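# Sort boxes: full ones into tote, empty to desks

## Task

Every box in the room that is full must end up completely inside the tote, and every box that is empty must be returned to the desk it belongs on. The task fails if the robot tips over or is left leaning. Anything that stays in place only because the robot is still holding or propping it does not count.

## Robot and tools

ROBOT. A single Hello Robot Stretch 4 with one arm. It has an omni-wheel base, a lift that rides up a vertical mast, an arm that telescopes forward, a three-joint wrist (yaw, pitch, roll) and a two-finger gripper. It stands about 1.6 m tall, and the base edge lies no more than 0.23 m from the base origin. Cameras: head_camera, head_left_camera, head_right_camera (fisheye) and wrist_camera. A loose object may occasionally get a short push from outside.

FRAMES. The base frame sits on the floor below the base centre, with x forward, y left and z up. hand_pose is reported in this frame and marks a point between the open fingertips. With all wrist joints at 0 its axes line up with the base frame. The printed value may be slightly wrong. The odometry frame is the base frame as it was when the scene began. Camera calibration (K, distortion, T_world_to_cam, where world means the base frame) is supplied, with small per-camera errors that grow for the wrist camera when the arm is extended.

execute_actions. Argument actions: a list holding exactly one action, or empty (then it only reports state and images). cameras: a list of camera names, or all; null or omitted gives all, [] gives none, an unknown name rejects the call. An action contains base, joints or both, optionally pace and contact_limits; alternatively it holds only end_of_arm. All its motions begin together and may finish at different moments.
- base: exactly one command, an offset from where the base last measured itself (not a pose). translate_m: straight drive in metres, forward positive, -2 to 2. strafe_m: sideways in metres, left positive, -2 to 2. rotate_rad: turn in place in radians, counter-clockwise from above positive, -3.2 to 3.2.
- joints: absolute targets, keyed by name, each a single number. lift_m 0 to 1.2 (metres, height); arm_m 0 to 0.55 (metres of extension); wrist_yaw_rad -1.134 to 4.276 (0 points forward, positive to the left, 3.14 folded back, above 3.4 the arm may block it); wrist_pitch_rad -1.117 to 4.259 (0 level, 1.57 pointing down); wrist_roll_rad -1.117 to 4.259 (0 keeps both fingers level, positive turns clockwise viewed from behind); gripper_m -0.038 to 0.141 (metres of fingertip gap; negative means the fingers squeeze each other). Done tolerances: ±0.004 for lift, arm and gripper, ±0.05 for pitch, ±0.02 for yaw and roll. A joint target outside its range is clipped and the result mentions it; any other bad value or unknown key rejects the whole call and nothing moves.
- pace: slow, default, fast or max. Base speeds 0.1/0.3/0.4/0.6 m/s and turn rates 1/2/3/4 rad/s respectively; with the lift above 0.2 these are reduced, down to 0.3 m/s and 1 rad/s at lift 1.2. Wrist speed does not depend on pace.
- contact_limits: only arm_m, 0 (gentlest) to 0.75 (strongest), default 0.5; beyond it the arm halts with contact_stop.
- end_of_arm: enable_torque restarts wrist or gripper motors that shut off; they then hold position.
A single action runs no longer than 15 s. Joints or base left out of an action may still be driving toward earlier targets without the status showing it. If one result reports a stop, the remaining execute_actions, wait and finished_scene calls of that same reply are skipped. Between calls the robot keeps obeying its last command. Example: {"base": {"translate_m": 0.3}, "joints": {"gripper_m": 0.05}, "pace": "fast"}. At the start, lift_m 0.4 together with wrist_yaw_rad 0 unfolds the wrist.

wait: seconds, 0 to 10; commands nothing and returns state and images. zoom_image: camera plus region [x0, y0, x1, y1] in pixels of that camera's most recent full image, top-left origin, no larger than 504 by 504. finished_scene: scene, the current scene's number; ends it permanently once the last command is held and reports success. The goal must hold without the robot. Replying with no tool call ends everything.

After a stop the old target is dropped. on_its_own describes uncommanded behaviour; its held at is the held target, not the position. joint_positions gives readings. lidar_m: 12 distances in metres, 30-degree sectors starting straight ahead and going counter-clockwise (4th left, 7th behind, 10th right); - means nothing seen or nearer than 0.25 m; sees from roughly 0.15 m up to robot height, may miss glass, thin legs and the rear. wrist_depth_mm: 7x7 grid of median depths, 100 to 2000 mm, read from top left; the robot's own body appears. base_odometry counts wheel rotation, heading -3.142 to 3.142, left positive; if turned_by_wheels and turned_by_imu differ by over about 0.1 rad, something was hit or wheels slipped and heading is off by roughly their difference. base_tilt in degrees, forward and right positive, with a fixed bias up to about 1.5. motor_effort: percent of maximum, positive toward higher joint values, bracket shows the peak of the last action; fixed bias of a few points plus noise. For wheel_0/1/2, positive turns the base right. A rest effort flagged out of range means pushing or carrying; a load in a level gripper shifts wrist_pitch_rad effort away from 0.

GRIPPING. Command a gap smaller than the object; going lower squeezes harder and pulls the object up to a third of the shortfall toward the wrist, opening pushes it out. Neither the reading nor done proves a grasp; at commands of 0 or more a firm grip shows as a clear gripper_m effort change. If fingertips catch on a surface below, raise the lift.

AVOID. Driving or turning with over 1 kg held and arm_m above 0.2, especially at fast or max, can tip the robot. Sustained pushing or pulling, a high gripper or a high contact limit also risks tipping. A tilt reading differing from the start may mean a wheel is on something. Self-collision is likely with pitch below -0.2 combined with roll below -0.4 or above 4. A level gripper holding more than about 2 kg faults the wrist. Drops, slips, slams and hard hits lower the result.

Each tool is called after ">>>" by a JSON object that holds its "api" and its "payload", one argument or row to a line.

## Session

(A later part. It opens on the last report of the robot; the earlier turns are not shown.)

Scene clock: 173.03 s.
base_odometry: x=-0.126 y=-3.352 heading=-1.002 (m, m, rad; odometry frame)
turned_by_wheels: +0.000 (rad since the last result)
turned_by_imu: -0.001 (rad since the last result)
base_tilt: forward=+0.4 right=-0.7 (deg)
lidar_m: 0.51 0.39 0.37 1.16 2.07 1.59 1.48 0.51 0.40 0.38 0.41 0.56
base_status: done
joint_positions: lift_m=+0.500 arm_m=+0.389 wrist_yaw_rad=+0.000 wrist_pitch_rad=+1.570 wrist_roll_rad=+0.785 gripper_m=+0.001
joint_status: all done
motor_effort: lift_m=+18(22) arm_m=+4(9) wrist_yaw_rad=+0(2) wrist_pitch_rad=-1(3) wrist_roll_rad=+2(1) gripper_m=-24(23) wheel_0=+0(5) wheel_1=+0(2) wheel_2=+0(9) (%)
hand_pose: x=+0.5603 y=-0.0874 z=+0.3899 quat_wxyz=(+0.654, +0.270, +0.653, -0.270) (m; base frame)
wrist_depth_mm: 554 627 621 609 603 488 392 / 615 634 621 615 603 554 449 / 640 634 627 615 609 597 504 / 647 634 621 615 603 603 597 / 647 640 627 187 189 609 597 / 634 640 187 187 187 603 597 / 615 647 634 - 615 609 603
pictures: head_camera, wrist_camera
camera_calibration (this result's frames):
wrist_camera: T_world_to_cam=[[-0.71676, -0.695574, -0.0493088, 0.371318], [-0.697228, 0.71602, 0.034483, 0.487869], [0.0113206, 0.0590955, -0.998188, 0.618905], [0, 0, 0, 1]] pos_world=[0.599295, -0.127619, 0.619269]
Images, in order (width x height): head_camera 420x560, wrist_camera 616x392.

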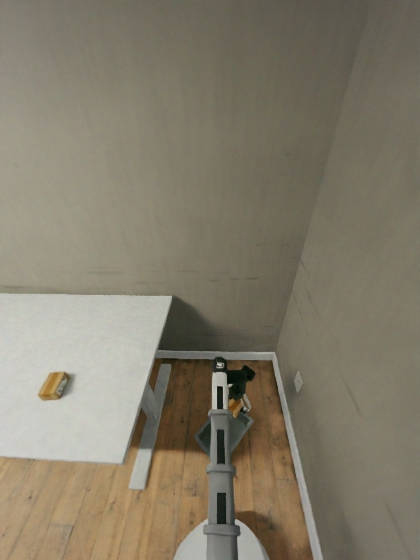

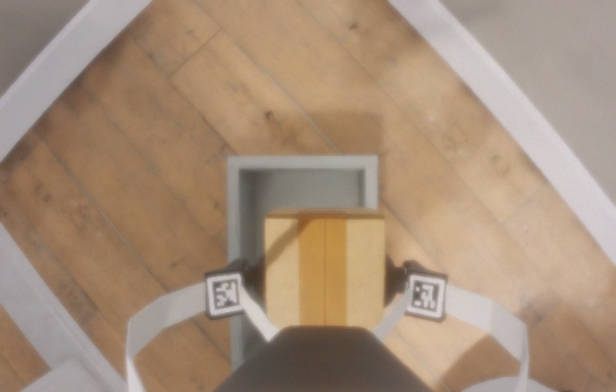

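>>> {"api": "execute_actions", "payload": {
  "actions": [
    {"joints":{"arm_m":0.408,"lift_m":0.23}}
  ],
  "cameras": ["head_camera","wrist_camera"]
}}

>>> {"api": "zoom_image", "payload": {
  "camera": "head_camera",
  "region": [160,370,300,490]
}}

Scene clock: 182.43 s.
base_odometry: x=-0.126 y=-3.352 heading=-1.002 (m, m, rad; odometry frame)
turned_by_wheels: +0.000 (rad since the last result)
turned_by_imu: -0.001 (rad since the last result)
base_tilt: forward=+0.2 right=-0.8 (deg)
lidar_m: 0.42 0.42 0.39 1.16 2.06 1.56 1.48 0.51 0.41 0.38 0.41 0.56
base_status: not commanded
joint_positions: lift_m=+0.230 arm_m=+0.407 wrist_yaw_rad=+0.000 wrist_pitch_rad=+1.570 wrist_roll_rad=+0.785 gripper_m=+0.001
joint_status: all done
motor_effort: lift_m=+19(18) arm_m=+5(6) wrist_yaw_rad=+1(1) wrist_pitch_rad=-1(0) wrist_roll_rad=+0(1) gripper_m=-23(21) wheel_0=+0(0) wheel_1=+0(0) wheel_2=+0(0) (%)
hand_pose: x=+0.5783 y=-0.0874 z=+0.1199 quat_wxyz=(+0.654, +0.270, +0.653, -0.270) (m; base frame)
wrist_depth_mm: 355 351 345 343 340 334 330 / 357 353 349 343 342 336 330 / 359 355 347 343 340 336 332 / 362 355 330 342 283 336 334 / 362 355 298 187 189 340 334 / 362 359 187 188 186 223 338 / 364 243 324 - 236 340 336
pictures: head_camera, wrist_camera
camera_calibration (this result's frames):
wrist_camera: T_world_to_cam=[[-0.716767, -0.695576, -0.0491819, 0.370841], [-0.697224, 0.716018, 0.0346064, 0.509659], [0.0111437, 0.0590955, -0.99819, 0.349296], [0, 0, 0, 1]] pos_world=[0.617261, -0.127619, 0.349265]
Images, in order (width x height): head_camera 420x560, wrist_camera 616x392.

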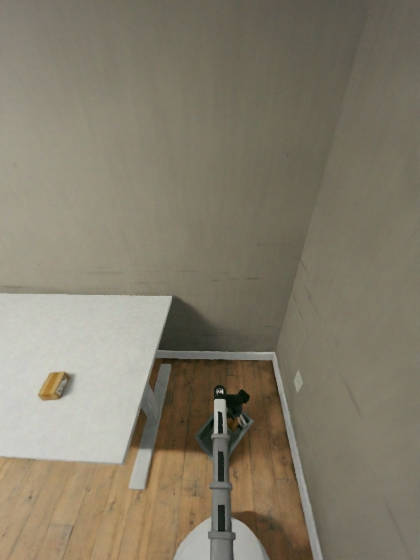

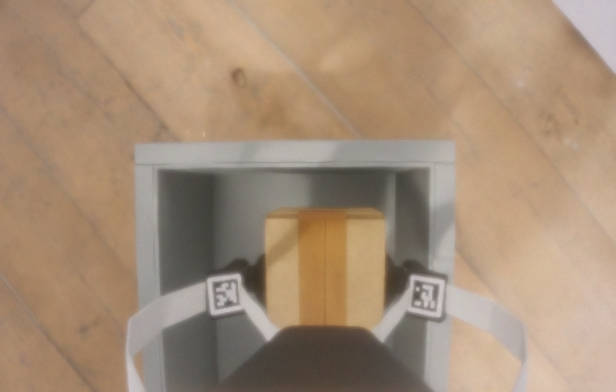

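Region (160, 370, 300, 490) of head_camera's 420x560 image, scaled by 3.600, with more detail than that image has; it fills the top 432 rows of this view, and the rest is white.

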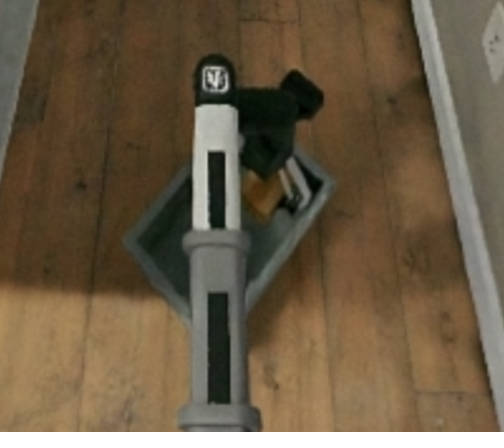

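>>> {"api": "execute_actions", "payload": {
  "actions": [
    {"base":{"strafe_m":0.013},"joints":{"arm_m":0.421},"pace":"slow"}
  ],
  "cameras": []
}}

>>> {"api": "execute_actions", "payload": {
  "actions": [
    {"joints":{"lift_m":0.16},"pace":"slow"}
  ],
  "cameras": ["wrist_camera"]
}}

Scene clock: 188.60 s.
base_odometry: x=-0.115 y=-3.345 heading=-1.002 (m, m, rad; odometry frame)
turned_by_wheels: +0.000 (rad since the last result)
turned_by_imu: -0.001 (rad since the last result)
base_tilt: forward=+0.3 right=-0.8 (deg)
lidar_m: 0.46 0.40 0.37 1.17 2.07 1.58 1.59 0.53 0.40 0.38 0.42 0.59
base_status: done
joint_positions: lift_m=+0.230 arm_m=+0.420 wrist_yaw_rad=+0.000 wrist_pitch_rad=+1.570 wrist_roll_rad=+0.785 gripper_m=+0.001
joint_status: all done
motor_effort: lift_m=+18(19) arm_m=+5(5) wrist_yaw_rad=+1(1) wrist_pitch_rad=-2(1) wrist_roll_rad=+0(0) gripper_m=-21(21) wheel_0=-2(5) wheel_1=+0(7) wheel_2=+0(0) (%)
hand_pose: x=+0.5912 y=-0.0874 z=+0.1199 quat_wxyz=(+0.654, +0.270, +0.653, -0.270) (m; base frame)
wrist_depth_mm: 355 351 347 343 340 334 330 / 357 351 347 343 340 334 332 / 359 355 347 343 340 336 334 / 359 355 309 343 317 247 334 / 362 355 248 187 189 338 336 / 362 357 187 188 186 223 338 / 366 359 267 - 306 237 338
pictures: none
No camera images: the call's "cameras" was empty. Leave "cameras" out to get every camera's image.

Scene clock: 190.07 s.
base_odometry: x=-0.115 y=-3.345 heading=-1.002 (m, m, rad; odometry frame)
turned_by_wheels: +0.000 (rad since the last result)
turned_by_imu: +0.000 (rad since the last result)
base_tilt: forward=+0.3 right=-0.8 (deg)
lidar_m: 0.45 0.41 0.37 1.19 2.09 1.59 1.59 0.54 0.43 0.40 0.41 0.60
base_status: not commanded
joint_positions: lift_m=+0.160 arm_m=+0.420 wrist_yaw_rad=+0.000 wrist_pitch_rad=+1.570 wrist_roll_rad=+0.785 gripper_m=+0.001
joint_status: all done
motor_effort: lift_m=+18(18) arm_m=+5(5) wrist_yaw_rad=+1(1) wrist_pitch_rad=-1(1) wrist_roll_rad=+0(0) gripper_m=-23(22) wheel_0=-2(2) wheel_1=+0(0) wheel_2=+0(0) (%)
hand_pose: x=+0.5912 y=-0.0874 z=+0.0499 quat_wxyz=(+0.654, +0.270, +0.653, -0.270) (m; base frame)
wrist_depth_mm: 283 281 277 273 270 266 - / 285 282 278 274 271 267 264 / 286 160 158 156 154 151 150 / 286 178 276 273 270 185 150 / 289 177 248 187 189 183 151 / 290 162 187 188 186 159 267 / 290 172 268 - 272 178 -
pictures: wrist_camera
camera_calibration (this result's frames):
wrist_camera: T_world_to_cam=[[-0.716767, -0.695576, -0.049182, 0.376692], [-0.697224, 0.716018, 0.0346063, 0.52112], [0.0111439, 0.0590955, -0.99819, 0.279307], [0, 0, 0, 1]] pos_world=[0.630225, -0.127619, 0.279294]
Images, in order (width x height): wrist_camera 616x392.

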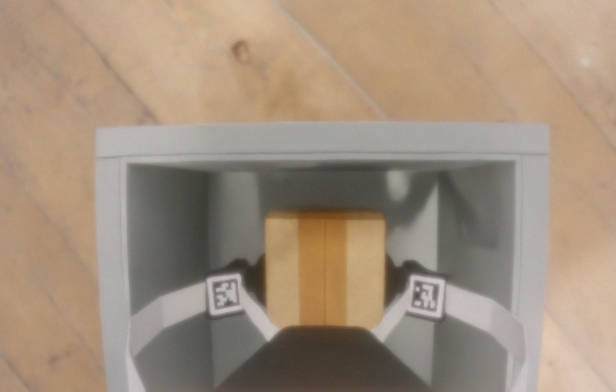

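>>> {"api": "execute_actions", "payload": {
  "actions": [
    {"joints":{"lift_m":0.144},"pace":"slow"}
  ],
  "cameras": ["wrist_camera"]
}}

>>> {"api": "execute_actions", "payload": {
  "actions": [
    {"joints":{"gripper_m":0.085}}
  ],
  "cameras": ["wrist_camera"]
}}

>>> {"api": "execute_actions", "payload": {
  "actions": [
    {"joints":{"lift_m":0.4}}
  ],
  "cameras": ["wrist_camera"]
}}

Scene clock: 195.10 s.
base_odometry: x=-0.115 y=-3.345 heading=-1.002 (m, m, rad; odometry frame)
turned_by_wheels: +0.000 (rad since the last result)
turned_by_imu: -0.001 (rad since the last result)
base_tilt: forward=+0.3 right=-0.7 (deg)
lidar_m: 0.43 0.40 0.39 1.19 2.08 1.58 1.59 0.53 0.41 0.38 0.41 0.59
base_status: not commanded
joint_positions: lift_m=+0.144 arm_m=+0.420 wrist_yaw_rad=+0.000 wrist_pitch_rad=+1.570 wrist_roll_rad=+0.785 gripper_m=+0.001
joint_status: all done
motor_effort: lift_m=+18(18) arm_m=+5(5) wrist_yaw_rad=+1(0) wrist_pitch_rad=-1(1) wrist_roll_rad=+2(2) gripper_m=-24(23) wheel_0=-2(2) wheel_1=+0(0) wheel_2=+0(0) (%)
hand_pose: x=+0.5912 y=-0.0874 z=+0.0339 quat_wxyz=(+0.654, +0.270, +0.653, -0.270) (m; base frame)
wrist_depth_mm: 267 264 260 257 254 251 - / 268 265 262 258 254 252 249 / 270 143 141 139 137 136 - / 270 165 259 256 254 185 - / 271 164 249 187 189 183 - / 273 151 187 187 186 159 - / 273 150 263 - 256 179 -
pictures: wrist_camera
camera_calibration (this result's frames):
wrist_camera: T_world_to_cam=[[-0.716767, -0.695576, -0.049182, 0.375906], [-0.697224, 0.716018, 0.0346063, 0.521675], [0.0111439, 0.0590955, -0.99819, 0.263327], [0, 0, 0, 1]] pos_world=[0.630226, -0.127619, 0.263285]
Images, in order (width x height): wrist_camera 616x392.

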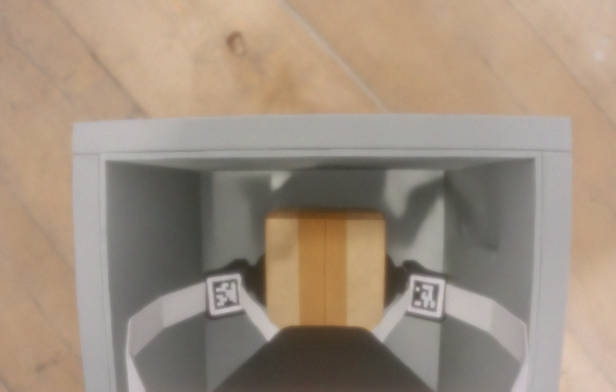

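Scene clock: 196.73 s.
base_odometry: x=-0.115 y=-3.345 heading=-1.002 (m, m, rad; odometry frame)
turned_by_wheels: +0.000 (rad since the last result)
turned_by_imu: +0.000 (rad since the last result)
base_tilt: forward=+0.4 right=-0.7 (deg)
lidar_m: 0.47 0.42 0.36 1.16 2.09 1.56 1.56 0.52 0.40 0.39 0.42 0.62
base_status: not commanded
joint_positions: lift_m=+0.144 arm_m=+0.420 wrist_yaw_rad=+0.000 wrist_pitch_rad=+1.570 wrist_roll_rad=+0.785 gripper_m=+0.085
joint_status: all done
motor_effort: lift_m=+18(18) arm_m=+5(5) wrist_yaw_rad=+0(0) wrist_pitch_rad=-1(2) wrist_roll_rad=+0(2) gripper_m=-1(24) wheel_0=-2(2) wheel_1=+0(0) wheel_2=+0(0) (%)
hand_pose: x=+0.5912 y=-0.0874 z=+0.0339 quat_wxyz=(+0.654, +0.270, +0.653, -0.270) (m; base frame)
wrist_depth_mm: 267 265 262 258 254 251 - / 270 265 262 259 255 252 249 / 270 144 142 139 138 136 - / 271 165 259 256 254 185 - / 272 164 247 208 254 184 - / 273 162 223 208 207 167 - / 273 149 263 - 256 159 -
pictures: wrist_camera
camera_calibration (this result's frames):
wrist_camera: T_world_to_cam=[[-0.716767, -0.695576, -0.0491819, 0.375908], [-0.697224, 0.716018, 0.0346064, 0.521677], [0.0111437, 0.0590955, -0.99819, 0.263327], [0, 0, 0, 1]] pos_world=[0.63023, -0.127619, 0.263285]
Images, in order (width x height): wrist_camera 616x392.

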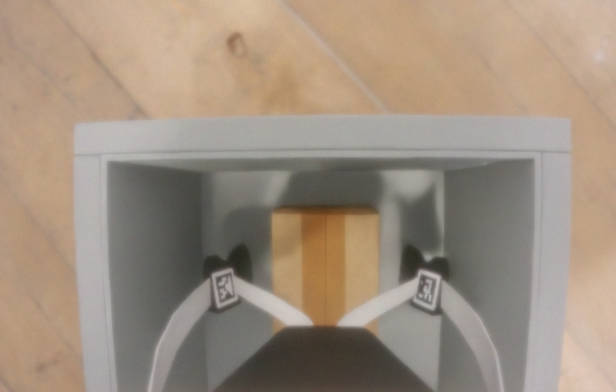

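Scene clock: 198.87 s.
base_odometry: x=-0.115 y=-3.345 heading=-1.002 (m, m, rad; odometry frame)
turned_by_wheels: +0.000 (rad since the last result)
turned_by_imu: +0.000 (rad since the last result)
base_tilt: forward=+0.3 right=-0.7 (deg)
lidar_m: 0.44 0.42 0.38 1.18 2.08 1.56 1.58 0.53 0.41 0.38 0.42 0.54
base_status: not commanded
joint_positions: lift_m=+0.400 arm_m=+0.420 wrist_yaw_rad=+0.000 wrist_pitch_rad=+1.570 wrist_roll_rad=+0.785 gripper_m=+0.085
joint_status: all done
motor_effort: lift_m=+23(24) arm_m=+5(5) wrist_yaw_rad=+1(1) wrist_pitch_rad=-2(2) wrist_roll_rad=-1(1) gripper_m=-2(1) wheel_0=-2(2) wheel_1=+0(0) wheel_2=+0(0) (%)
hand_pose: x=+0.5912 y=-0.0874 z=+0.2895 quat_wxyz=(+0.654, +0.270, +0.653, -0.270) (m; base frame)
wrist_depth_mm: 508 525 521 517 504 488 407 / 535 530 521 517 508 504 442 / 535 530 521 517 508 500 500 / 539 535 525 512 508 504 500 / 539 535 473 512 512 504 500 / 544 539 402 517 394 508 504 / 544 539 530 - 512 504 504
pictures: wrist_camera
camera_calibration (this result's frames):
wrist_camera: T_world_to_cam=[[-0.716767, -0.695576, -0.0491819, 0.388483], [-0.697224, 0.716018, 0.0346064, 0.512836], [0.0111437, 0.0590955, -0.99819, 0.518457], [0, 0, 0, 1]] pos_world=[0.630235, -0.127619, 0.518878]
Images, in order (width x height): wrist_camera 616x392.

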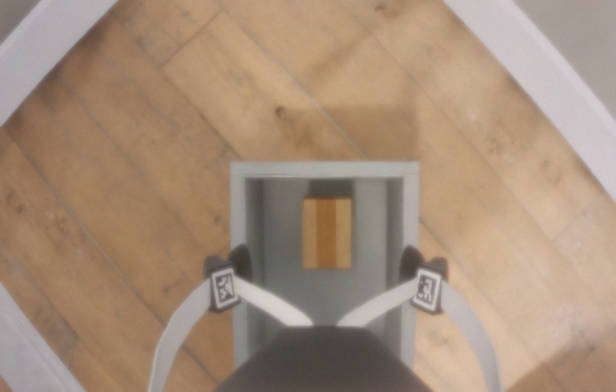

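>>> {"api": "execute_actions", "payload": {
  "actions": [
    {"base":{"translate_m":-0.15},"joints":{"lift_m":0.98,"arm_m":0.2,"gripper_m":0.14,"wrist_roll_rad":0}}
  ],
  "cameras": []
}}

>>> {"api": "execute_actions", "payload": {
  "actions": [
    {"base":{"strafe_m":1.59},"joints":{"arm_m":0.5},"pace":"fast"}
  ],
  "cameras": ["head_camera","head_left_camera","wrist_camera"]
}}

Scene clock: 210.17 s.
base_odometry: x=-0.196 y=-3.219 heading=-1.002 (m, m, rad; odometry frame)
turned_by_wheels: +0.000 (rad since the last result)
turned_by_imu: -0.001 (rad since the last result)
base_tilt: forward=+0.3 right=-0.7 (deg)
lidar_m: 0.51 0.48 0.59 1.79 1.91 1.43 1.56 0.53 0.38 0.39 0.38 0.59
base_status: done
joint_positions: lift_m=+0.980 arm_m=+0.201 wrist_yaw_rad=+0.000 wrist_pitch_rad=+1.570 wrist_roll_rad=+0.000 gripper_m=+0.140
joint_status: all done
motor_effort: lift_m=+23(24) arm_m=-5(8) wrist_yaw_rad=+1(1) wrist_pitch_rad=-2(3) wrist_roll_rad=-2(5) gripper_m=+0(1) wheel_0=+0(7) wheel_1=-1(6) wheel_2=+0(9) (%)
hand_pose: x=+0.3720 y=-0.0874 z=+0.8695 quat_wxyz=(+0.707, +0.000, +0.707, +0.000) (m; base frame)
wrist_depth_mm: 1138 917 1118 1098 1098 809 554 / 1138 1138 1098 1098 1078 820 554 / 1138 1138 1118 1098 1098 809 535 / 1138 1138 1138 1118 1078 798 535 / 1138 1138 1118 1118 1098 661 525 / 1138 1138 904 891 1098 603 525 / 1138 1138 904 - 1098 732 512
pictures: none
No camera images: the call's "cameras" was empty. Leave "cameras" out to get every camera's image.

Scene clock: 215.83 s.
base_odometry: x=+1.144 y=-2.362 heading=-1.002 (m, m, rad; odometry frame)
turned_by_wheels: +0.000 (rad since the last result)
turned_by_imu: -0.004 (rad since the last result)
base_tilt: forward=+0.2 right=-0.8 (deg)
lidar_m: 0.43 0.46 0.95 0.92 0.96 1.33 1.31 1.40 2.04 1.97 0.62 0.47
base_status: done
joint_positions: lift_m=+0.980 arm_m=+0.499 wrist_yaw_rad=+0.000 wrist_pitch_rad=+1.570 wrist_roll_rad=+0.000 gripper_m=+0.140
joint_status: all done
motor_effort: lift_m=+22(23) arm_m=+5(2) wrist_yaw_rad=+0(0) wrist_pitch_rad=+1(3) wrist_roll_rad=-1(2) gripper_m=-2(1) wheel_0=+0(12) wheel_1=-3(8) wheel_2=+1(2) (%)
hand_pose: x=+0.6703 y=-0.0874 z=+0.8695 quat_wxyz=(+0.707, +0.000, +0.707, +0.000) (m; base frame)
wrist_depth_mm: 759 382 377 330 342 366 362 / 387 382 379 375 370 368 364 / 389 384 379 375 370 368 364 / 392 384 382 377 373 370 366 / 394 384 379 379 375 368 366 / 392 389 384 377 373 368 366 / 392 389 384 - 375 373 368
pictures: head_camera, head_left_camera, wrist_camera
camera_calibration (this result's frames):
wrist_camera: T_world_to_cam=[[-0.015651, -0.998696, -0.0485947, -0.0232864], [-0.999315, 0.0139938, 0.0342561, 0.68932], [-0.0335314, 0.0490976, -0.998231, 1.12567], [0, 0, 0, 1]] pos_world=[0.726229, -0.08817, 1.09893]
Images, in order (width x height): head_camera 420x560, head_left_camera 420x672, wrist_camera 616x392.

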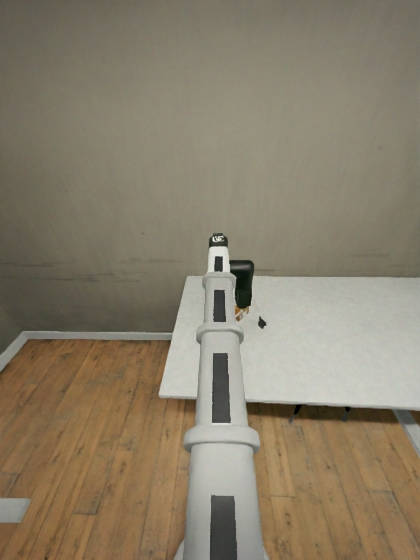

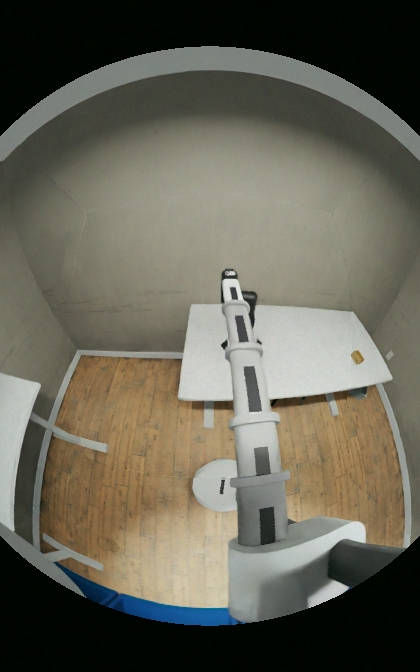

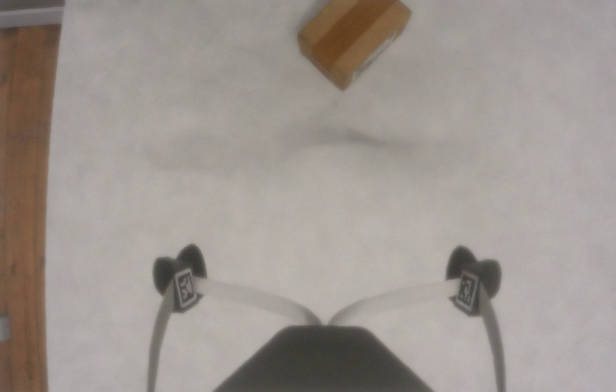

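>>> {"api": "execute_actions", "payload": {
  "actions": [
    {"base":{"translate_m":0.16},"joints":{"arm_m":0.535,"wrist_roll_rad":0.87}}
  ],
  "cameras": []
}}

>>> {"api": "execute_actions", "payload": {
  "actions": [
    {"base":{"strafe_m":-0.03},"joints":{"lift_m":0.93,"gripper_m":0.12}}
  ],
  "cameras": ["wrist_camera"]
}}

Scene clock: 221.87 s.
base_odometry: x=+1.230 y=-2.497 heading=-1.002 (m, m, rad; odometry frame)
turned_by_wheels: +0.000 (rad since the last result)
turned_by_imu: -0.001 (rad since the last result)
base_tilt: forward=+0.3 right=-0.7 (deg)
lidar_m: 0.28 0.29 1.54 0.93 0.99 1.35 1.45 1.57 2.04 1.03 0.40 0.30
base_status: done
joint_positions: lift_m=+0.980 arm_m=+0.534 wrist_yaw_rad=+0.000 wrist_pitch_rad=+1.570 wrist_roll_rad=+0.870 gripper_m=+0.140
joint_status: all done
motor_effort: lift_m=+23(23) arm_m=+5(5) wrist_yaw_rad=+1(0) wrist_pitch_rad=+0(1) wrist_roll_rad=+3(6) gripper_m=+0(1) wheel_0=+0(7) wheel_1=+0(5) wheel_2=+1(7) (%)
hand_pose: x=+0.7053 y=-0.0874 z=+0.8695 quat_wxyz=(+0.642, +0.298, +0.641, -0.298) (m; base frame)
wrist_depth_mm: 394 382 377 373 368 364 357 / 389 382 379 375 368 364 359 / 389 384 379 375 370 366 362 / 394 387 382 373 370 368 362 / 394 389 382 329 373 368 364 / 394 389 382 377 375 366 368 / 750 392 387 - 373 370 368
pictures: none
No camera images: the call's "cameras" was empty. Leave "cameras" out to get every camera's image.

Scene clock: 223.00 s.
base_odometry: x=+1.205 y=-2.514 heading=-1.003 (m, m, rad; odometry frame)
turned_by_wheels: +0.000 (rad since the last result)
turned_by_imu: +0.000 (rad since the last result)
base_tilt: forward=+0.3 right=-0.8 (deg)
lidar_m: 0.26 0.31 1.56 0.96 1.00 1.37 1.46 1.59 1.98 1.00 0.39 0.29
base_status: done
joint_positions: lift_m=+0.930 arm_m=+0.534 wrist_yaw_rad=+0.000 wrist_pitch_rad=+1.570 wrist_roll_rad=+0.870 gripper_m=+0.120
joint_status: all done
motor_effort: lift_m=+17(21) arm_m=+5(5) wrist_yaw_rad=+0(0) wrist_pitch_rad=-1(1) wrist_roll_rad=+0(1) gripper_m=+1(2) wheel_0=-2(9) wheel_1=-1(6) wheel_2=+0(0) (%)
hand_pose: x=+0.7053 y=-0.0874 z=+0.8200 quat_wxyz=(+0.642, +0.298, +0.641, -0.298) (m; base frame)
wrist_depth_mm: 336 330 327 324 319 315 310 / 338 334 327 324 322 317 314 / 338 336 330 325 322 319 314 / 340 336 330 324 322 319 315 / 342 338 330 278 324 319 315 / 343 340 332 277 324 319 317 / 343 342 334 - 325 322 319
pictures: wrist_camera
camera_calibration (this result's frames):
wrist_camera: T_world_to_cam=[[-0.77313, -0.632335, -0.0492137, 0.541636], [-0.634043, 0.77252, 0.0346723, 0.534328], [0.0160941, 0.0580098, -0.998186, 1.04313], [0, 0, 0, 1]] pos_world=[0.740754, -0.130795, 1.04937]
Images, in order (width x height): wrist_camera 616x392.

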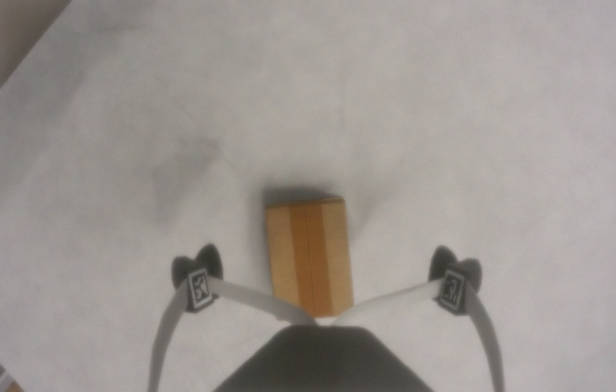

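>>> {"api": "execute_actions", "payload": {
  "actions": [
    {"base":{"strafe_m":0.006},"joints":{"arm_m":0.541,"wrist_roll_rad":0.78,"lift_m":0.89},"pace":"slow"}
  ],
  "cameras": ["wrist_camera"]
}}

>>> {"api": "execute_actions", "payload": {
  "actions": [
    {"joints":{"lift_m":0.858,"gripper_m":0.1}}
  ],
  "cameras": ["wrist_camera"]
}}

Scene clock: 227.43 s.
base_odometry: x=+1.210 y=-2.510 heading=-1.002 (m, m, rad; odometry frame)
turned_by_wheels: +0.000 (rad since the last result)
turned_by_imu: -0.001 (rad since the last result)
base_tilt: forward=+0.3 right=-0.7 (deg)
lidar_m: 0.26 0.29 1.54 0.95 1.00 1.40 1.46 1.57 2.01 1.02 0.42 0.30
base_status: done
joint_positions: lift_m=+0.890 arm_m=+0.540 wrist_yaw_rad=+0.000 wrist_pitch_rad=+1.570 wrist_roll_rad=+0.780 gripper_m=+0.120
joint_status: all done
motor_effort: lift_m=+17(17) arm_m=+5(9) wrist_yaw_rad=+1(0) wrist_pitch_rad=-1(1) wrist_roll_rad=-1(4) gripper_m=-2(0) wheel_0=-1(4) wheel_1=+3(1) wheel_2=+0(0) (%)
hand_pose: x=+0.7112 y=-0.0874 z=+0.7800 quat_wxyz=(+0.654, +0.269, +0.654, -0.269) (m; base frame)
wrist_depth_mm: 294 291 289 283 279 276 - / 296 291 289 285 281 277 274 / 297 294 291 286 282 278 276 / 298 294 290 286 283 279 277 / 300 296 290 237 283 279 278 / 300 297 291 236 283 279 278 / 301 297 294 - 286 281 278
pictures: wrist_camera
camera_calibration (this result's frames):
wrist_camera: T_world_to_cam=[[-0.713685, -0.69874, -0.049165, 0.496135], [-0.700383, 0.712927, 0.0346179, 0.581494], [0.0108622, 0.0591406, -0.998191, 1.00694], [0, 0, 0, 1]] pos_world=[0.750415, -0.127445, 1.00938]
Images, in order (width x height): wrist_camera 616x392.

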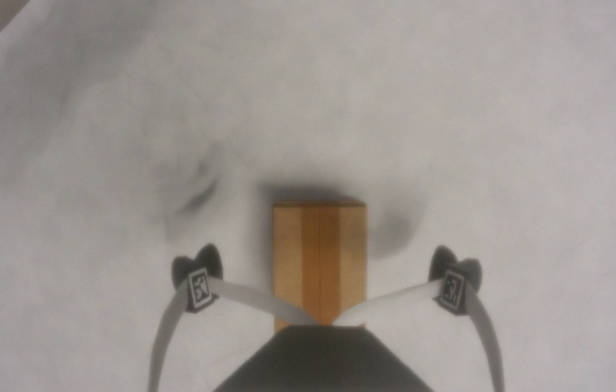

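Scene clock: 228.47 s.
base_odometry: x=+1.210 y=-2.510 heading=-1.002 (m, m, rad; odometry frame)
turned_by_wheels: +0.000 (rad since the last result)
turned_by_imu: +0.000 (rad since the last result)
base_tilt: forward=+0.3 right=-0.7 (deg)
lidar_m: 0.26 0.28 1.52 0.96 1.00 1.40 1.46 1.53 2.00 1.03 0.42 0.27
base_status: not commanded
joint_positions: lift_m=+0.858 arm_m=+0.540 wrist_yaw_rad=+0.000 wrist_pitch_rad=+1.570 wrist_roll_rad=+0.780 gripper_m=+0.100
joint_status: all done
motor_effort: lift_m=+17(17) arm_m=+5(5) wrist_yaw_rad=+1(0) wrist_pitch_rad=-1(1) wrist_roll_rad=-3(3) gripper_m=+0(5) wheel_0=-1(1) wheel_1=+3(3) wheel_2=+0(0) (%)
hand_pose: x=+0.7112 y=-0.0874 z=+0.7480 quat_wxyz=(+0.654, +0.269, +0.654, -0.269) (m; base frame)
wrist_depth_mm: 262 258 255 251 248 245 - / 263 259 255 252 250 246 244 / 264 259 257 253 250 247 245 / 264 262 258 253 251 248 245 / 265 262 257 205 251 249 246 / 267 263 202 205 204 249 247 / 268 264 260 - 253 251 -
pictures: wrist_camera
camera_calibration (this result's frames):
wrist_camera: T_world_to_cam=[[-0.713683, -0.698741, -0.049165, 0.494561], [-0.700384, 0.712926, 0.0346179, 0.582604], [0.0108621, 0.0591406, -0.998191, 0.974986], [0, 0, 0, 1]] pos_world=[0.750417, -0.127445, 0.977369]
Images, in order (width x height): wrist_camera 616x392.

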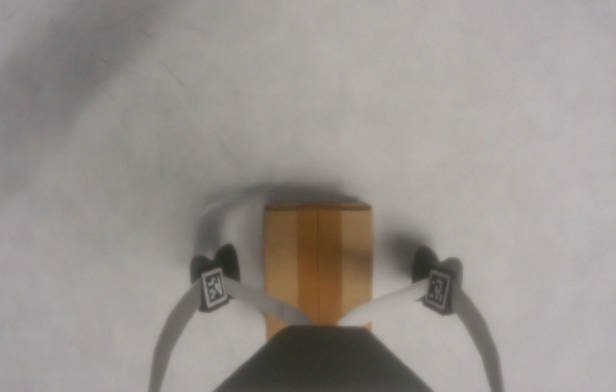

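>>> {"api": "execute_actions", "payload": {
  "actions": [
    {"joints":{"gripper_m":0.0}}
  ],
  "cameras": []
}}

>>> {"api": "execute_actions", "payload": {
  "actions": [
    {"joints":{"lift_m":0.93}}
  ],
  "cameras": ["wrist_camera"]
}}

>>> {"api": "execute_actions", "payload": {
  "actions": [
    {"joints":{"lift_m":1.0,"arm_m":0.3}}
  ],
  "cameras": []
}}

>>> {"api": "execute_actions", "payload": {
  "actions": [
    {"joints":{"wrist_pitch_rad":0.0,"wrist_roll_rad":0}}
  ],
  "cameras": ["wrist_camera"]
}}

>>> {"api": "wait", "payload": {
  "seconds": 1
}}

Scene clock: 235.17 s.
base_odometry: x=+1.210 y=-2.510 heading=-1.002 (m, m, rad; odometry frame)
turned_by_wheels: +0.000 (rad since the last result)
turned_by_imu: -0.001 (rad since the last result)
base_tilt: forward=+0.3 right=-0.6 (deg)
lidar_m: 0.27 0.28 1.55 0.95 0.98 1.36 1.46 1.56 2.01 1.06 0.41 0.30
base_status: not commanded
joint_positions: lift_m=+0.858 arm_m=+0.540 wrist_yaw_rad=+0.000 wrist_pitch_rad=+1.570 wrist_roll_rad=+0.780 gripper_m=+0.001
joint_status: all done
motor_effort: lift_m=+17(18) arm_m=+5(5) wrist_yaw_rad=+0(0) wrist_pitch_rad=-1(0) wrist_roll_rad=-4(0) gripper_m=-21(24) wheel_0=-1(1) wheel_1=+3(3) wheel_2=+0(0) (%)
hand_pose: x=+0.7113 y=-0.0874 z=+0.7479 quat_wxyz=(+0.654, +0.269, +0.654, -0.269) (m; base frame)
wrist_depth_mm: 262 257 255 251 248 244 - / 262 259 256 252 250 246 243 / 263 259 256 252 250 247 244 / 264 260 257 252 250 248 245 / 265 262 257 187 189 248 246 / 266 263 187 187 186 248 246 / 266 263 260 - 252 250 -
pictures: none
No camera images: the call's "cameras" was empty. Leave "cameras" out to get every camera's image.

Scene clock: 236.43 s.
base_odometry: x=+1.210 y=-2.510 heading=-1.002 (m, m, rad; odometry frame)
turned_by_wheels: +0.000 (rad since the last result)
turned_by_imu: +0.000 (rad since the last result)
base_tilt: forward=+0.2 right=-0.8 (deg)
lidar_m: 0.26 0.30 1.56 0.93 0.98 1.38 1.47 1.55 2.00 1.00 0.41 0.27
base_status: not commanded
joint_positions: lift_m=+0.930 arm_m=+0.540 wrist_yaw_rad=+0.000 wrist_pitch_rad=+1.570 wrist_roll_rad=+0.780 gripper_m=+0.001
joint_status: all done
motor_effort: lift_m=+24(26) arm_m=+5(5) wrist_yaw_rad=+1(1) wrist_pitch_rad=-1(3) wrist_roll_rad=-1(3) gripper_m=-20(22) wheel_0=-1(1) wheel_1=+3(3) wheel_2=+0(0) (%)
hand_pose: x=+0.7113 y=-0.0874 z=+0.8194 quat_wxyz=(+0.654, +0.269, +0.654, -0.269) (m; base frame)
wrist_depth_mm: 334 330 325 322 317 314 310 / 336 332 327 324 319 315 312 / 338 334 329 324 320 315 312 / 338 334 330 324 320 319 314 / 340 336 330 187 189 319 315 / 343 336 187 187 186 317 317 / 342 338 334 - 324 322 317
pictures: wrist_camera
camera_calibration (this result's frames):
wrist_camera: T_world_to_cam=[[-0.713678, -0.698744, -0.049192, 0.498111], [-0.700389, 0.712923, 0.0345914, 0.580175], [0.0108995, 0.0591407, -0.99819, 1.04627], [0, 0, 0, 1]] pos_world=[0.750435, -0.127445, 1.04881]
Images, in order (width x height): wrist_camera 616x392.

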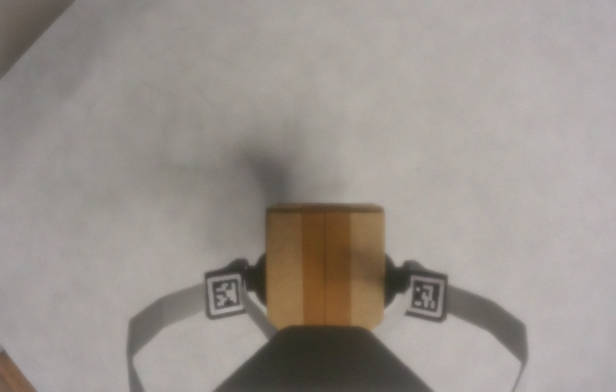

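Scene clock: 238.27 s.
base_odometry: x=+1.210 y=-2.510 heading=-1.002 (m, m, rad; odometry frame)
turned_by_wheels: +0.000 (rad since the last result)
turned_by_imu: +0.000 (rad since the last result)
base_tilt: forward=+0.3 right=-0.7 (deg)
lidar_m: 0.27 0.28 1.55 0.94 0.99 1.37 1.46 1.55 2.02 1.02 0.39 0.26
base_status: not commanded
joint_positions: lift_m=+1.000 arm_m=+0.301 wrist_yaw_rad=+0.000 wrist_pitch_rad=+1.570 wrist_roll_rad=+0.780 gripper_m=+0.001
joint_status: all done
motor_effort: lift_m=+24(25) arm_m=-5(2) wrist_yaw_rad=+1(1) wrist_pitch_rad=-3(2) wrist_roll_rad=-1(1) gripper_m=-21(25) wheel_0=-1(1) wheel_1=+3(3) wheel_2=+0(0) (%)
hand_pose: x=+0.4720 y=-0.0874 z=+0.8894 quat_wxyz=(+0.654, +0.269, +0.654, -0.269) (m; base frame)
wrist_depth_mm: 407 402 399 394 389 384 379 / 410 402 399 394 389 384 379 / 410 404 399 397 389 384 379 / 413 410 402 397 394 389 382 / 415 407 402 187 189 389 732 / 418 410 187 187 186 387 1098 / 798 413 407 - 394 891 1098
pictures: none
No camera images: the call's "cameras" was empty. Leave "cameras" out to get every camera's image.

Scene clock: 239.73 s.
base_odometry: x=+1.210 y=-2.510 heading=-1.002 (m, m, rad; odometry frame)
turned_by_wheels: +0.000 (rad since the last result)
turned_by_imu: +0.000 (rad since the last result)
base_tilt: forward=+0.2 right=-0.7 (deg)
lidar_m: 0.27 0.28 1.54 0.94 0.98 1.39 1.47 1.55 2.02 1.04 0.40 0.29
base_status: not commanded
joint_positions: lift_m=+1.000 arm_m=+0.301 wrist_yaw_rad=+0.000 wrist_pitch_rad=+0.005 wrist_roll_rad=+0.000 gripper_m=+0.001
joint_status: all done
motor_effort: lift_m=+24(24) arm_m=-5(5) wrist_yaw_rad=+1(1) wrist_pitch_rad=-16(20) wrist_roll_rad=-1(6) gripper_m=-23(22) wheel_0=-1(1) wheel_1=+3(3) wheel_2=+0(0) (%)
hand_pose: x=+0.7602 y=-0.0874 z=+1.1765 quat_wxyz=(+1.000, +0.000, +0.003, +0.000) (m; base frame)
wrist_depth_mm: 585 574 564 554 539 535 525 / 585 574 564 554 539 535 525 / 591 580 569 559 544 539 530 / 591 580 569 554 549 535 530 / 591 585 569 187 189 544 530 / 603 585 187 187 186 535 535 / 603 585 580 - 554 544 539
pictures: wrist_camera
camera_calibration (this result's frames):
wrist_camera: T_world_to_cam=[[0.0485032, -0.998689, -0.0163833, -0.0936289], [-0.0403008, 0.0144325, -0.999083, 1.25531], [0.99801, 0.049119, -0.039548, -0.476985], [0, 0, 0, 1]] pos_world=[0.531167, -0.0881942, 1.23376]
Images, in order (width x height): wrist_camera 616x392.

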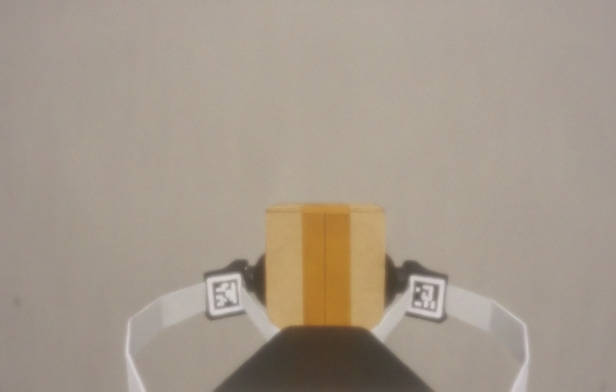

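Scene clock: 240.73 s.
base_odometry: x=+1.210 y=-2.510 heading=-1.002 (m, m, rad; odometry frame)
turned_by_wheels: +0.000 (rad since the last result)
turned_by_imu: +0.000 (rad since the last result)
base_tilt: forward=+0.3 right=-0.8 (deg)
lidar_m: 0.27 0.29 1.54 0.95 1.01 1.37 1.46 1.58 2.00 1.04 0.43 0.28
base_status: not commanded
joint_positions: lift_m=+1.000 arm_m=+0.301 wrist_yaw_rad=+0.000 wrist_pitch_rad=+0.005 wrist_roll_rad=+0.000 gripper_m=+0.001
joint_status: all done
motor_effort: lift_m=+24(24) arm_m=-5(5) wrist_yaw_rad=+2(1) wrist_pitch_rad=-16(20) wrist_roll_rad=-5(6) gripper_m=-24(22) wheel_0=-1(1) wheel_1=+3(3) wheel_2=+0(0) (%)
hand_pose: x=+0.7602 y=-0.0874 z=+1.1765 quat_wxyz=(+1.000, +0.000, +0.003, +0.000) (m; base frame)
wrist_depth_mm: 580 569 564 554 539 535 525 / 591 574 569 554 544 535 525 / 591 580 564 559 549 539 525 / 591 580 569 554 549 539 530 / 591 580 569 187 189 544 535 / 597 585 187 187 186 535 535 / 603 585 580 - 554 544 539
wait: 1.00 s; at rest by 0.27 s
pictures: head_camera, head_left_camera, head_right_camera, wrist_camera
camera_calibration (this result's frames):
wrist_camera: T_world_to_cam=[[0.0485036, -0.998689, -0.0163822, -0.0936302], [-0.0402806, 0.0144324, -0.999084, 1.2553], [0.99801, 0.049119, -0.0395277, -0.477009], [0, 0, 0, 1]] pos_world=[0.531166, -0.0881942, 1.23376]
Images, in order (width x height): head_camera 420x560, head_left_camera 420x672, head_right_camera 420x672, wrist_camera 616x392.

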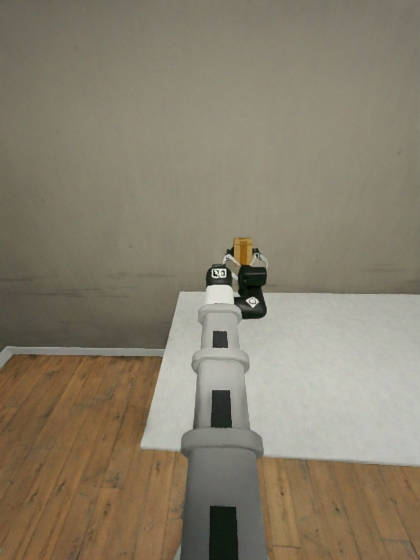

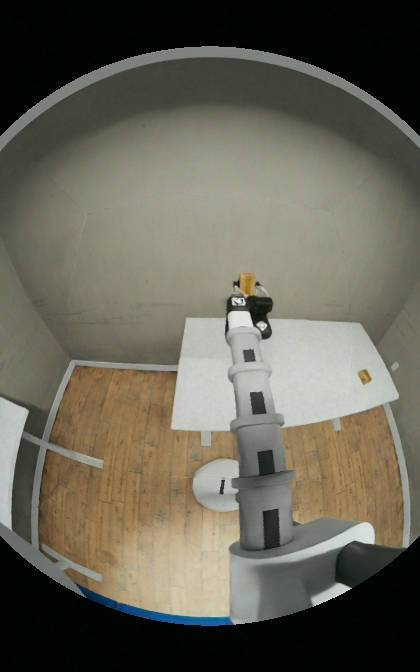

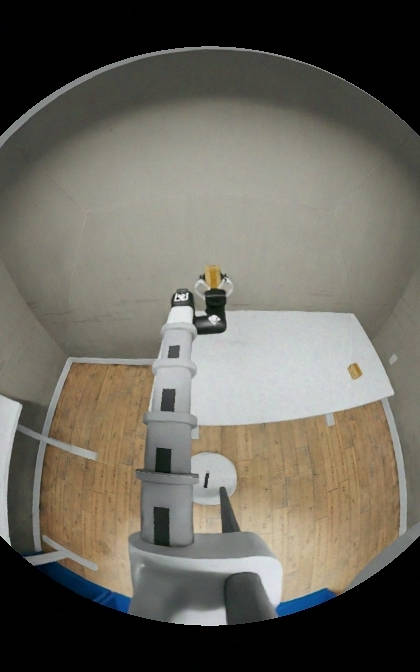

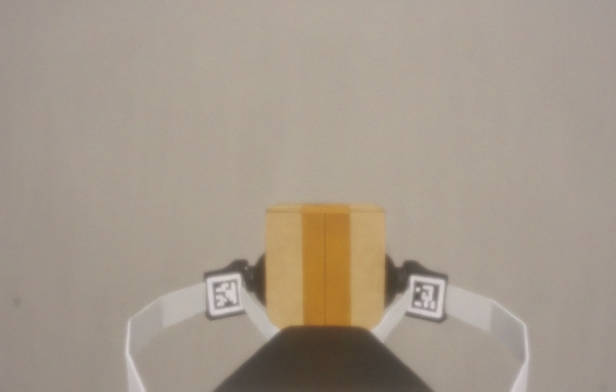

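>>> {"api": "execute_actions", "payload": {
  "actions": [
    {"base":{"translate_m":-0.15},"joints":{"arm_m":0.15,"wrist_pitch_rad":1.57,"wrist_roll_rad":0.785}}
  ],
  "cameras": []
}}

>>> {"api": "execute_actions", "payload": {
  "actions": [
    {"base":{"strafe_m":-1.5}}
  ],
  "cameras": []
}}

>>> {"api": "execute_actions", "payload": {
  "actions": [
    {"base":{"translate_m":0.14},"joints":{"arm_m":0.354,"lift_m":0.5}}
  ],
  "cameras": ["head_camera","wrist_camera"]
}}

Scene clock: 249.10 s.
base_odometry: x=+1.129 y=-2.384 heading=-1.003 (m, m, rad; odometry frame)
turned_by_wheels: +0.000 (rad since the last result)
turned_by_imu: -0.001 (rad since the last result)
base_tilt: forward=+0.3 right=-0.7 (deg)
lidar_m: 0.43 0.43 1.01 0.94 1.00 1.36 1.31 1.40 1.99 1.93 0.61 0.45
base_status: done
joint_positions: lift_m=+1.000 arm_m=+0.151 wrist_yaw_rad=+0.000 wrist_pitch_rad=+1.570 wrist_roll_rad=+0.785 gripper_m=+0.001
joint_status: all done
motor_effort: lift_m=+23(24) arm_m=-5(6) wrist_yaw_rad=+1(0) wrist_pitch_rad=+0(12) wrist_roll_rad=+2(6) gripper_m=-23(20) wheel_0=-1(7) wheel_1=+0(6) wheel_2=+0(9) (%)
hand_pose: x=+0.3220 y=-0.0874 z=+0.8894 quat_wxyz=(+0.654, +0.271, +0.653, -0.270) (m; base frame)
wrist_depth_mm: 410 404 399 392 741 1098 1078 / 410 404 399 397 1098 1078 1078 / 413 407 402 1118 1118 1078 1078 / 415 407 1098 1118 1118 1098 1078 / 415 413 1138 187 189 1098 1078 / 418 1160 187 187 186 809 1098 / 1182 1160 1160 - 904 904 1098
pictures: none
No camera images: the call's "cameras" was empty. Leave "cameras" out to get every camera's image.

Scene clock: 255.43 s.
base_odometry: x=-0.135 y=-3.191 heading=-1.003 (m, m, rad; odometry frame)
turned_by_wheels: +0.000 (rad since the last result)
turned_by_imu: -0.002 (rad since the last result)
base_tilt: forward=+0.3 right=-0.7 (deg)
lidar_m: 0.52 0.43 0.57 2.43 1.90 1.42 1.78 0.61 0.43 0.46 0.50 0.64
base_status: done
joint_positions: lift_m=+1.000 arm_m=+0.151 wrist_yaw_rad=+0.000 wrist_pitch_rad=+1.570 wrist_roll_rad=+0.785 gripper_m=+0.001
joint_status: not commanded
motor_effort: lift_m=+23(24) arm_m=-5(5) wrist_yaw_rad=+2(1) wrist_pitch_rad=-3(2) wrist_roll_rad=-1(0) gripper_m=-25(21) wheel_0=+0(7) wheel_1=-1(12) wheel_2=+0(0) (%)
hand_pose: x=+0.3220 y=-0.0874 z=+0.8895 quat_wxyz=(+0.654, +0.271, +0.653, -0.270) (m; base frame)
wrist_depth_mm: 1025 1138 1118 1098 866 603 484 / 1138 1138 1118 1118 1098 715 544 / 1160 1138 1118 1118 1098 917 654 / 878 1118 1138 1118 1098 1098 798 / 1182 1160 1138 187 189 1098 1008 / 436 1182 187 187 186 809 1098 / 418 1182 1160 - 904 891 1098
pictures: none
No camera images: the call's "cameras" was empty. Leave "cameras" out to get every camera's image.

Scene clock: 258.37 s.
base_odometry: x=-0.060 y=-3.309 heading=-1.002 (m, m, rad; odometry frame)
turned_by_wheels: +0.000 (rad since the last result)
turned_by_imu: -0.001 (rad since the last result)
base_tilt: forward=+0.3 right=-0.7 (deg)
lidar_m: 0.39 0.35 0.37 1.16 2.10 1.55 1.81 0.59 0.49 0.46 0.49 0.50
base_status: done
joint_positions: lift_m=+0.500 arm_m=+0.353 wrist_yaw_rad=+0.000 wrist_pitch_rad=+1.570 wrist_roll_rad=+0.785 gripper_m=+0.001
joint_status: all done
motor_effort: lift_m=+18(21) arm_m=+5(5) wrist_yaw_rad=+1(2) wrist_pitch_rad=-1(2) wrist_roll_rad=+0(0) gripper_m=-22(21) wheel_0=+1(7) wheel_1=+1(6) wheel_2=+0(8) (%)
hand_pose: x=+0.5243 y=-0.0874 z=+0.3899 quat_wxyz=(+0.654, +0.270, +0.653, -0.270) (m; base frame)
wrist_depth_mm: 591 627 621 609 603 585 492 / 640 634 621 615 609 597 530 / 647 634 621 564 603 597 591 / 640 640 621 564 609 603 597 / 627 634 627 187 189 603 597 / 609 627 187 187 186 603 603 / 508 609 634 - 615 609 603
pictures: head_camera, wrist_camera
camera_calibration (this result's frames):
wrist_camera: T_world_to_cam=[[-0.716803, -0.695535, -0.04925, 0.345499], [-0.697186, 0.716058, 0.0345402, 0.462707], [0.011242, 0.0590949, -0.998189, 0.619376], [0, 0, 0, 1]] pos_world=[0.563284, -0.127621, 0.619288]
Images, in order (width x height): head_camera 420x560, wrist_camera 616x392.

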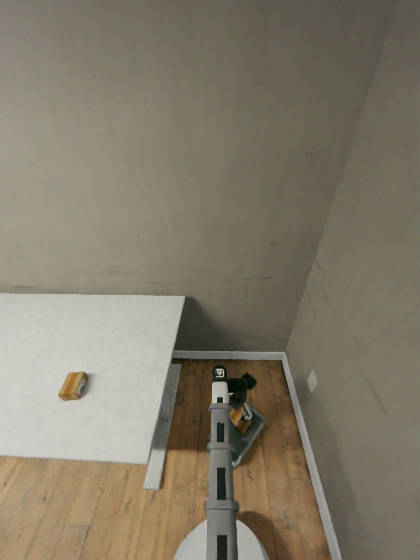

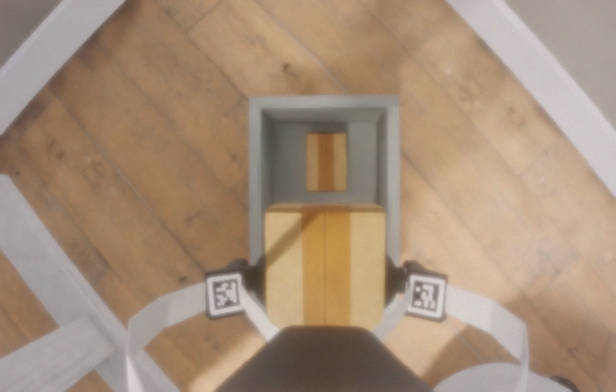

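>>> {"api": "execute_actions", "payload": {
  "actions": [
    {"base":{"strafe_m":-0.004},"joints":{"arm_m":0.336,"lift_m":0.25}}
  ],
  "cameras": ["wrist_camera"]
}}

Scene clock: 266.07 s.
base_odometry: x=-0.063 y=-3.311 heading=-1.002 (m, m, rad; odometry frame)
turned_by_wheels: +0.000 (rad since the last result)
turned_by_imu: -0.001 (rad since the last result)
base_tilt: forward=+0.2 right=-0.6 (deg)
lidar_m: 0.41 0.34 0.35 1.16 2.07 1.53 1.77 0.63 0.48 0.45 0.47 0.56
base_status: done
joint_positions: lift_m=+0.250 arm_m=+0.337 wrist_yaw_rad=+0.000 wrist_pitch_rad=+1.570 wrist_roll_rad=+0.785 gripper_m=+0.001
joint_status: all done
motor_effort: lift_m=+18(17) arm_m=-5(8) wrist_yaw_rad=+1(1) wrist_pitch_rad=+0(1) wrist_roll_rad=+0(1) gripper_m=-21(23) wheel_0=-1(7) wheel_1=+1(5) wheel_2=+0(1) (%)
hand_pose: x=+0.5080 y=-0.0874 z=+0.1399 quat_wxyz=(+0.654, +0.270, +0.653, -0.270) (m; base frame)
wrist_depth_mm: 377 375 259 272 259 353 349 / 377 375 334 336 336 353 351 / 379 377 357 312 353 355 351 / 382 379 357 314 300 355 355 / 384 377 289 187 189 359 355 / 387 377 187 187 186 244 357 / 387 379 309 - 250 362 357
pictures: wrist_camera
camera_calibration (this result's frames):
wrist_camera: T_world_to_cam=[[-0.716802, -0.695543, -0.0491335, 0.321495], [-0.697188, 0.71605, 0.0346535, 0.459973], [0.011079, 0.059095, -0.998191, 0.370102], [0, 0, 0, 1]] pos_world=[0.547036, -0.127621, 0.369288]
Images, in order (width x height): wrist_camera 616x392.

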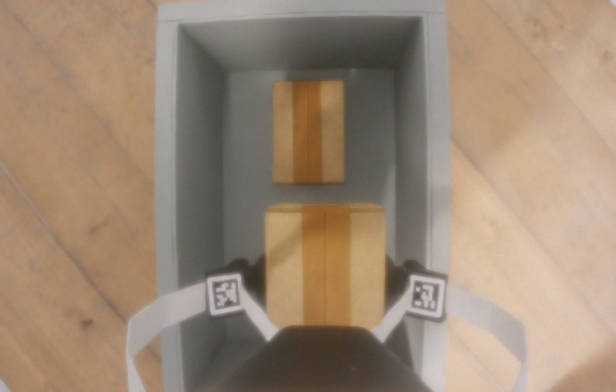

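>>> {"api": "execute_actions", "payload": {
  "actions": [
    {"base":{"strafe_m":0.009},"joints":{"arm_m":0.347},"pace":"slow"}
  ],
  "cameras": []
}}

>>> {"api": "execute_actions", "payload": {
  "actions": [
    {"joints":{"lift_m":0.175},"pace":"slow"}
  ],
  "cameras": ["wrist_camera"]
}}

Scene clock: 269.80 s.
base_odometry: x=-0.056 y=-3.306 heading=-1.002 (m, m, rad; odometry frame)
turned_by_wheels: +0.000 (rad since the last result)
turned_by_imu: -0.001 (rad since the last result)
base_tilt: forward=+0.2 right=-0.8 (deg)
lidar_m: 0.37 0.35 0.36 1.17 2.09 1.54 1.80 0.62 0.49 0.47 0.50 0.53
base_status: done
joint_positions: lift_m=+0.250 arm_m=+0.346 wrist_yaw_rad=+0.000 wrist_pitch_rad=+1.570 wrist_roll_rad=+0.785 gripper_m=+0.001
joint_status: all done
motor_effort: lift_m=+18(18) arm_m=+5(9) wrist_yaw_rad=+1(0) wrist_pitch_rad=-1(2) wrist_roll_rad=+0(1) gripper_m=-22(22) wheel_0=+0(5) wheel_1=+2(6) wheel_2=+0(0) (%)
hand_pose: x=+0.5172 y=-0.0874 z=+0.1399 quat_wxyz=(+0.654, +0.270, +0.653, -0.270) (m; base frame)
wrist_depth_mm: 377 373 256 271 260 351 351 / 379 375 312 334 334 353 351 / 379 375 314 312 357 355 353 / 382 377 314 314 359 355 353 / 384 377 253 187 189 357 355 / 384 379 187 188 186 243 357 / 387 382 272 - 301 359 357
pictures: none
No camera images: the call's "cameras" was empty. Leave "cameras" out to get every camera's image.

Scene clock: 271.30 s.
base_odometry: x=-0.056 y=-3.306 heading=-1.002 (m, m, rad; odometry frame)
turned_by_wheels: +0.000 (rad since the last result)
turned_by_imu: +0.000 (rad since the last result)
base_tilt: forward=+0.2 right=-0.7 (deg)
lidar_m: 0.40 0.33 0.37 1.19 2.08 1.54 1.80 0.65 0.49 0.44 0.48 0.55
base_status: not commanded
joint_positions: lift_m=+0.175 arm_m=+0.346 wrist_yaw_rad=+0.000 wrist_pitch_rad=+1.570 wrist_roll_rad=+0.785 gripper_m=+0.001
joint_status: all done
motor_effort: lift_m=+18(18) arm_m=+5(5) wrist_yaw_rad=+1(1) wrist_pitch_rad=-2(0) wrist_roll_rad=-1(2) gripper_m=-23(23) wheel_0=+0(0) wheel_1=+2(2) wheel_2=+0(0) (%)
hand_pose: x=+0.5172 y=-0.0874 z=+0.0649 quat_wxyz=(+0.654, +0.270, +0.653, -0.270) (m; base frame)
wrist_depth_mm: 300 190 257 260 259 173 278 / 301 193 289 236 282 177 279 / 303 195 289 237 283 179 279 / 303 195 290 238 285 180 282 / 304 194 253 187 189 179 282 / 306 177 187 188 186 167 283 / 306 203 273 - 287 175 285
pictures: wrist_camera
camera_calibration (this result's frames):
wrist_camera: T_world_to_cam=[[-0.716802, -0.695543, -0.0491334, 0.324392], [-0.697189, 0.71605, 0.0346536, 0.468972], [0.0110789, 0.059095, -0.998191, 0.295154], [0, 0, 0, 1]] pos_world=[0.556217, -0.127621, 0.294307]
Images, in order (width x height): wrist_camera 616x392.

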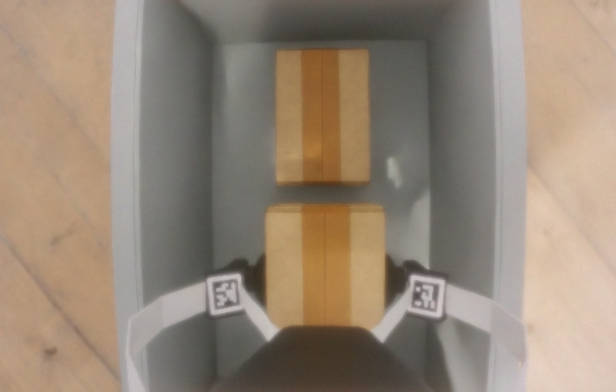

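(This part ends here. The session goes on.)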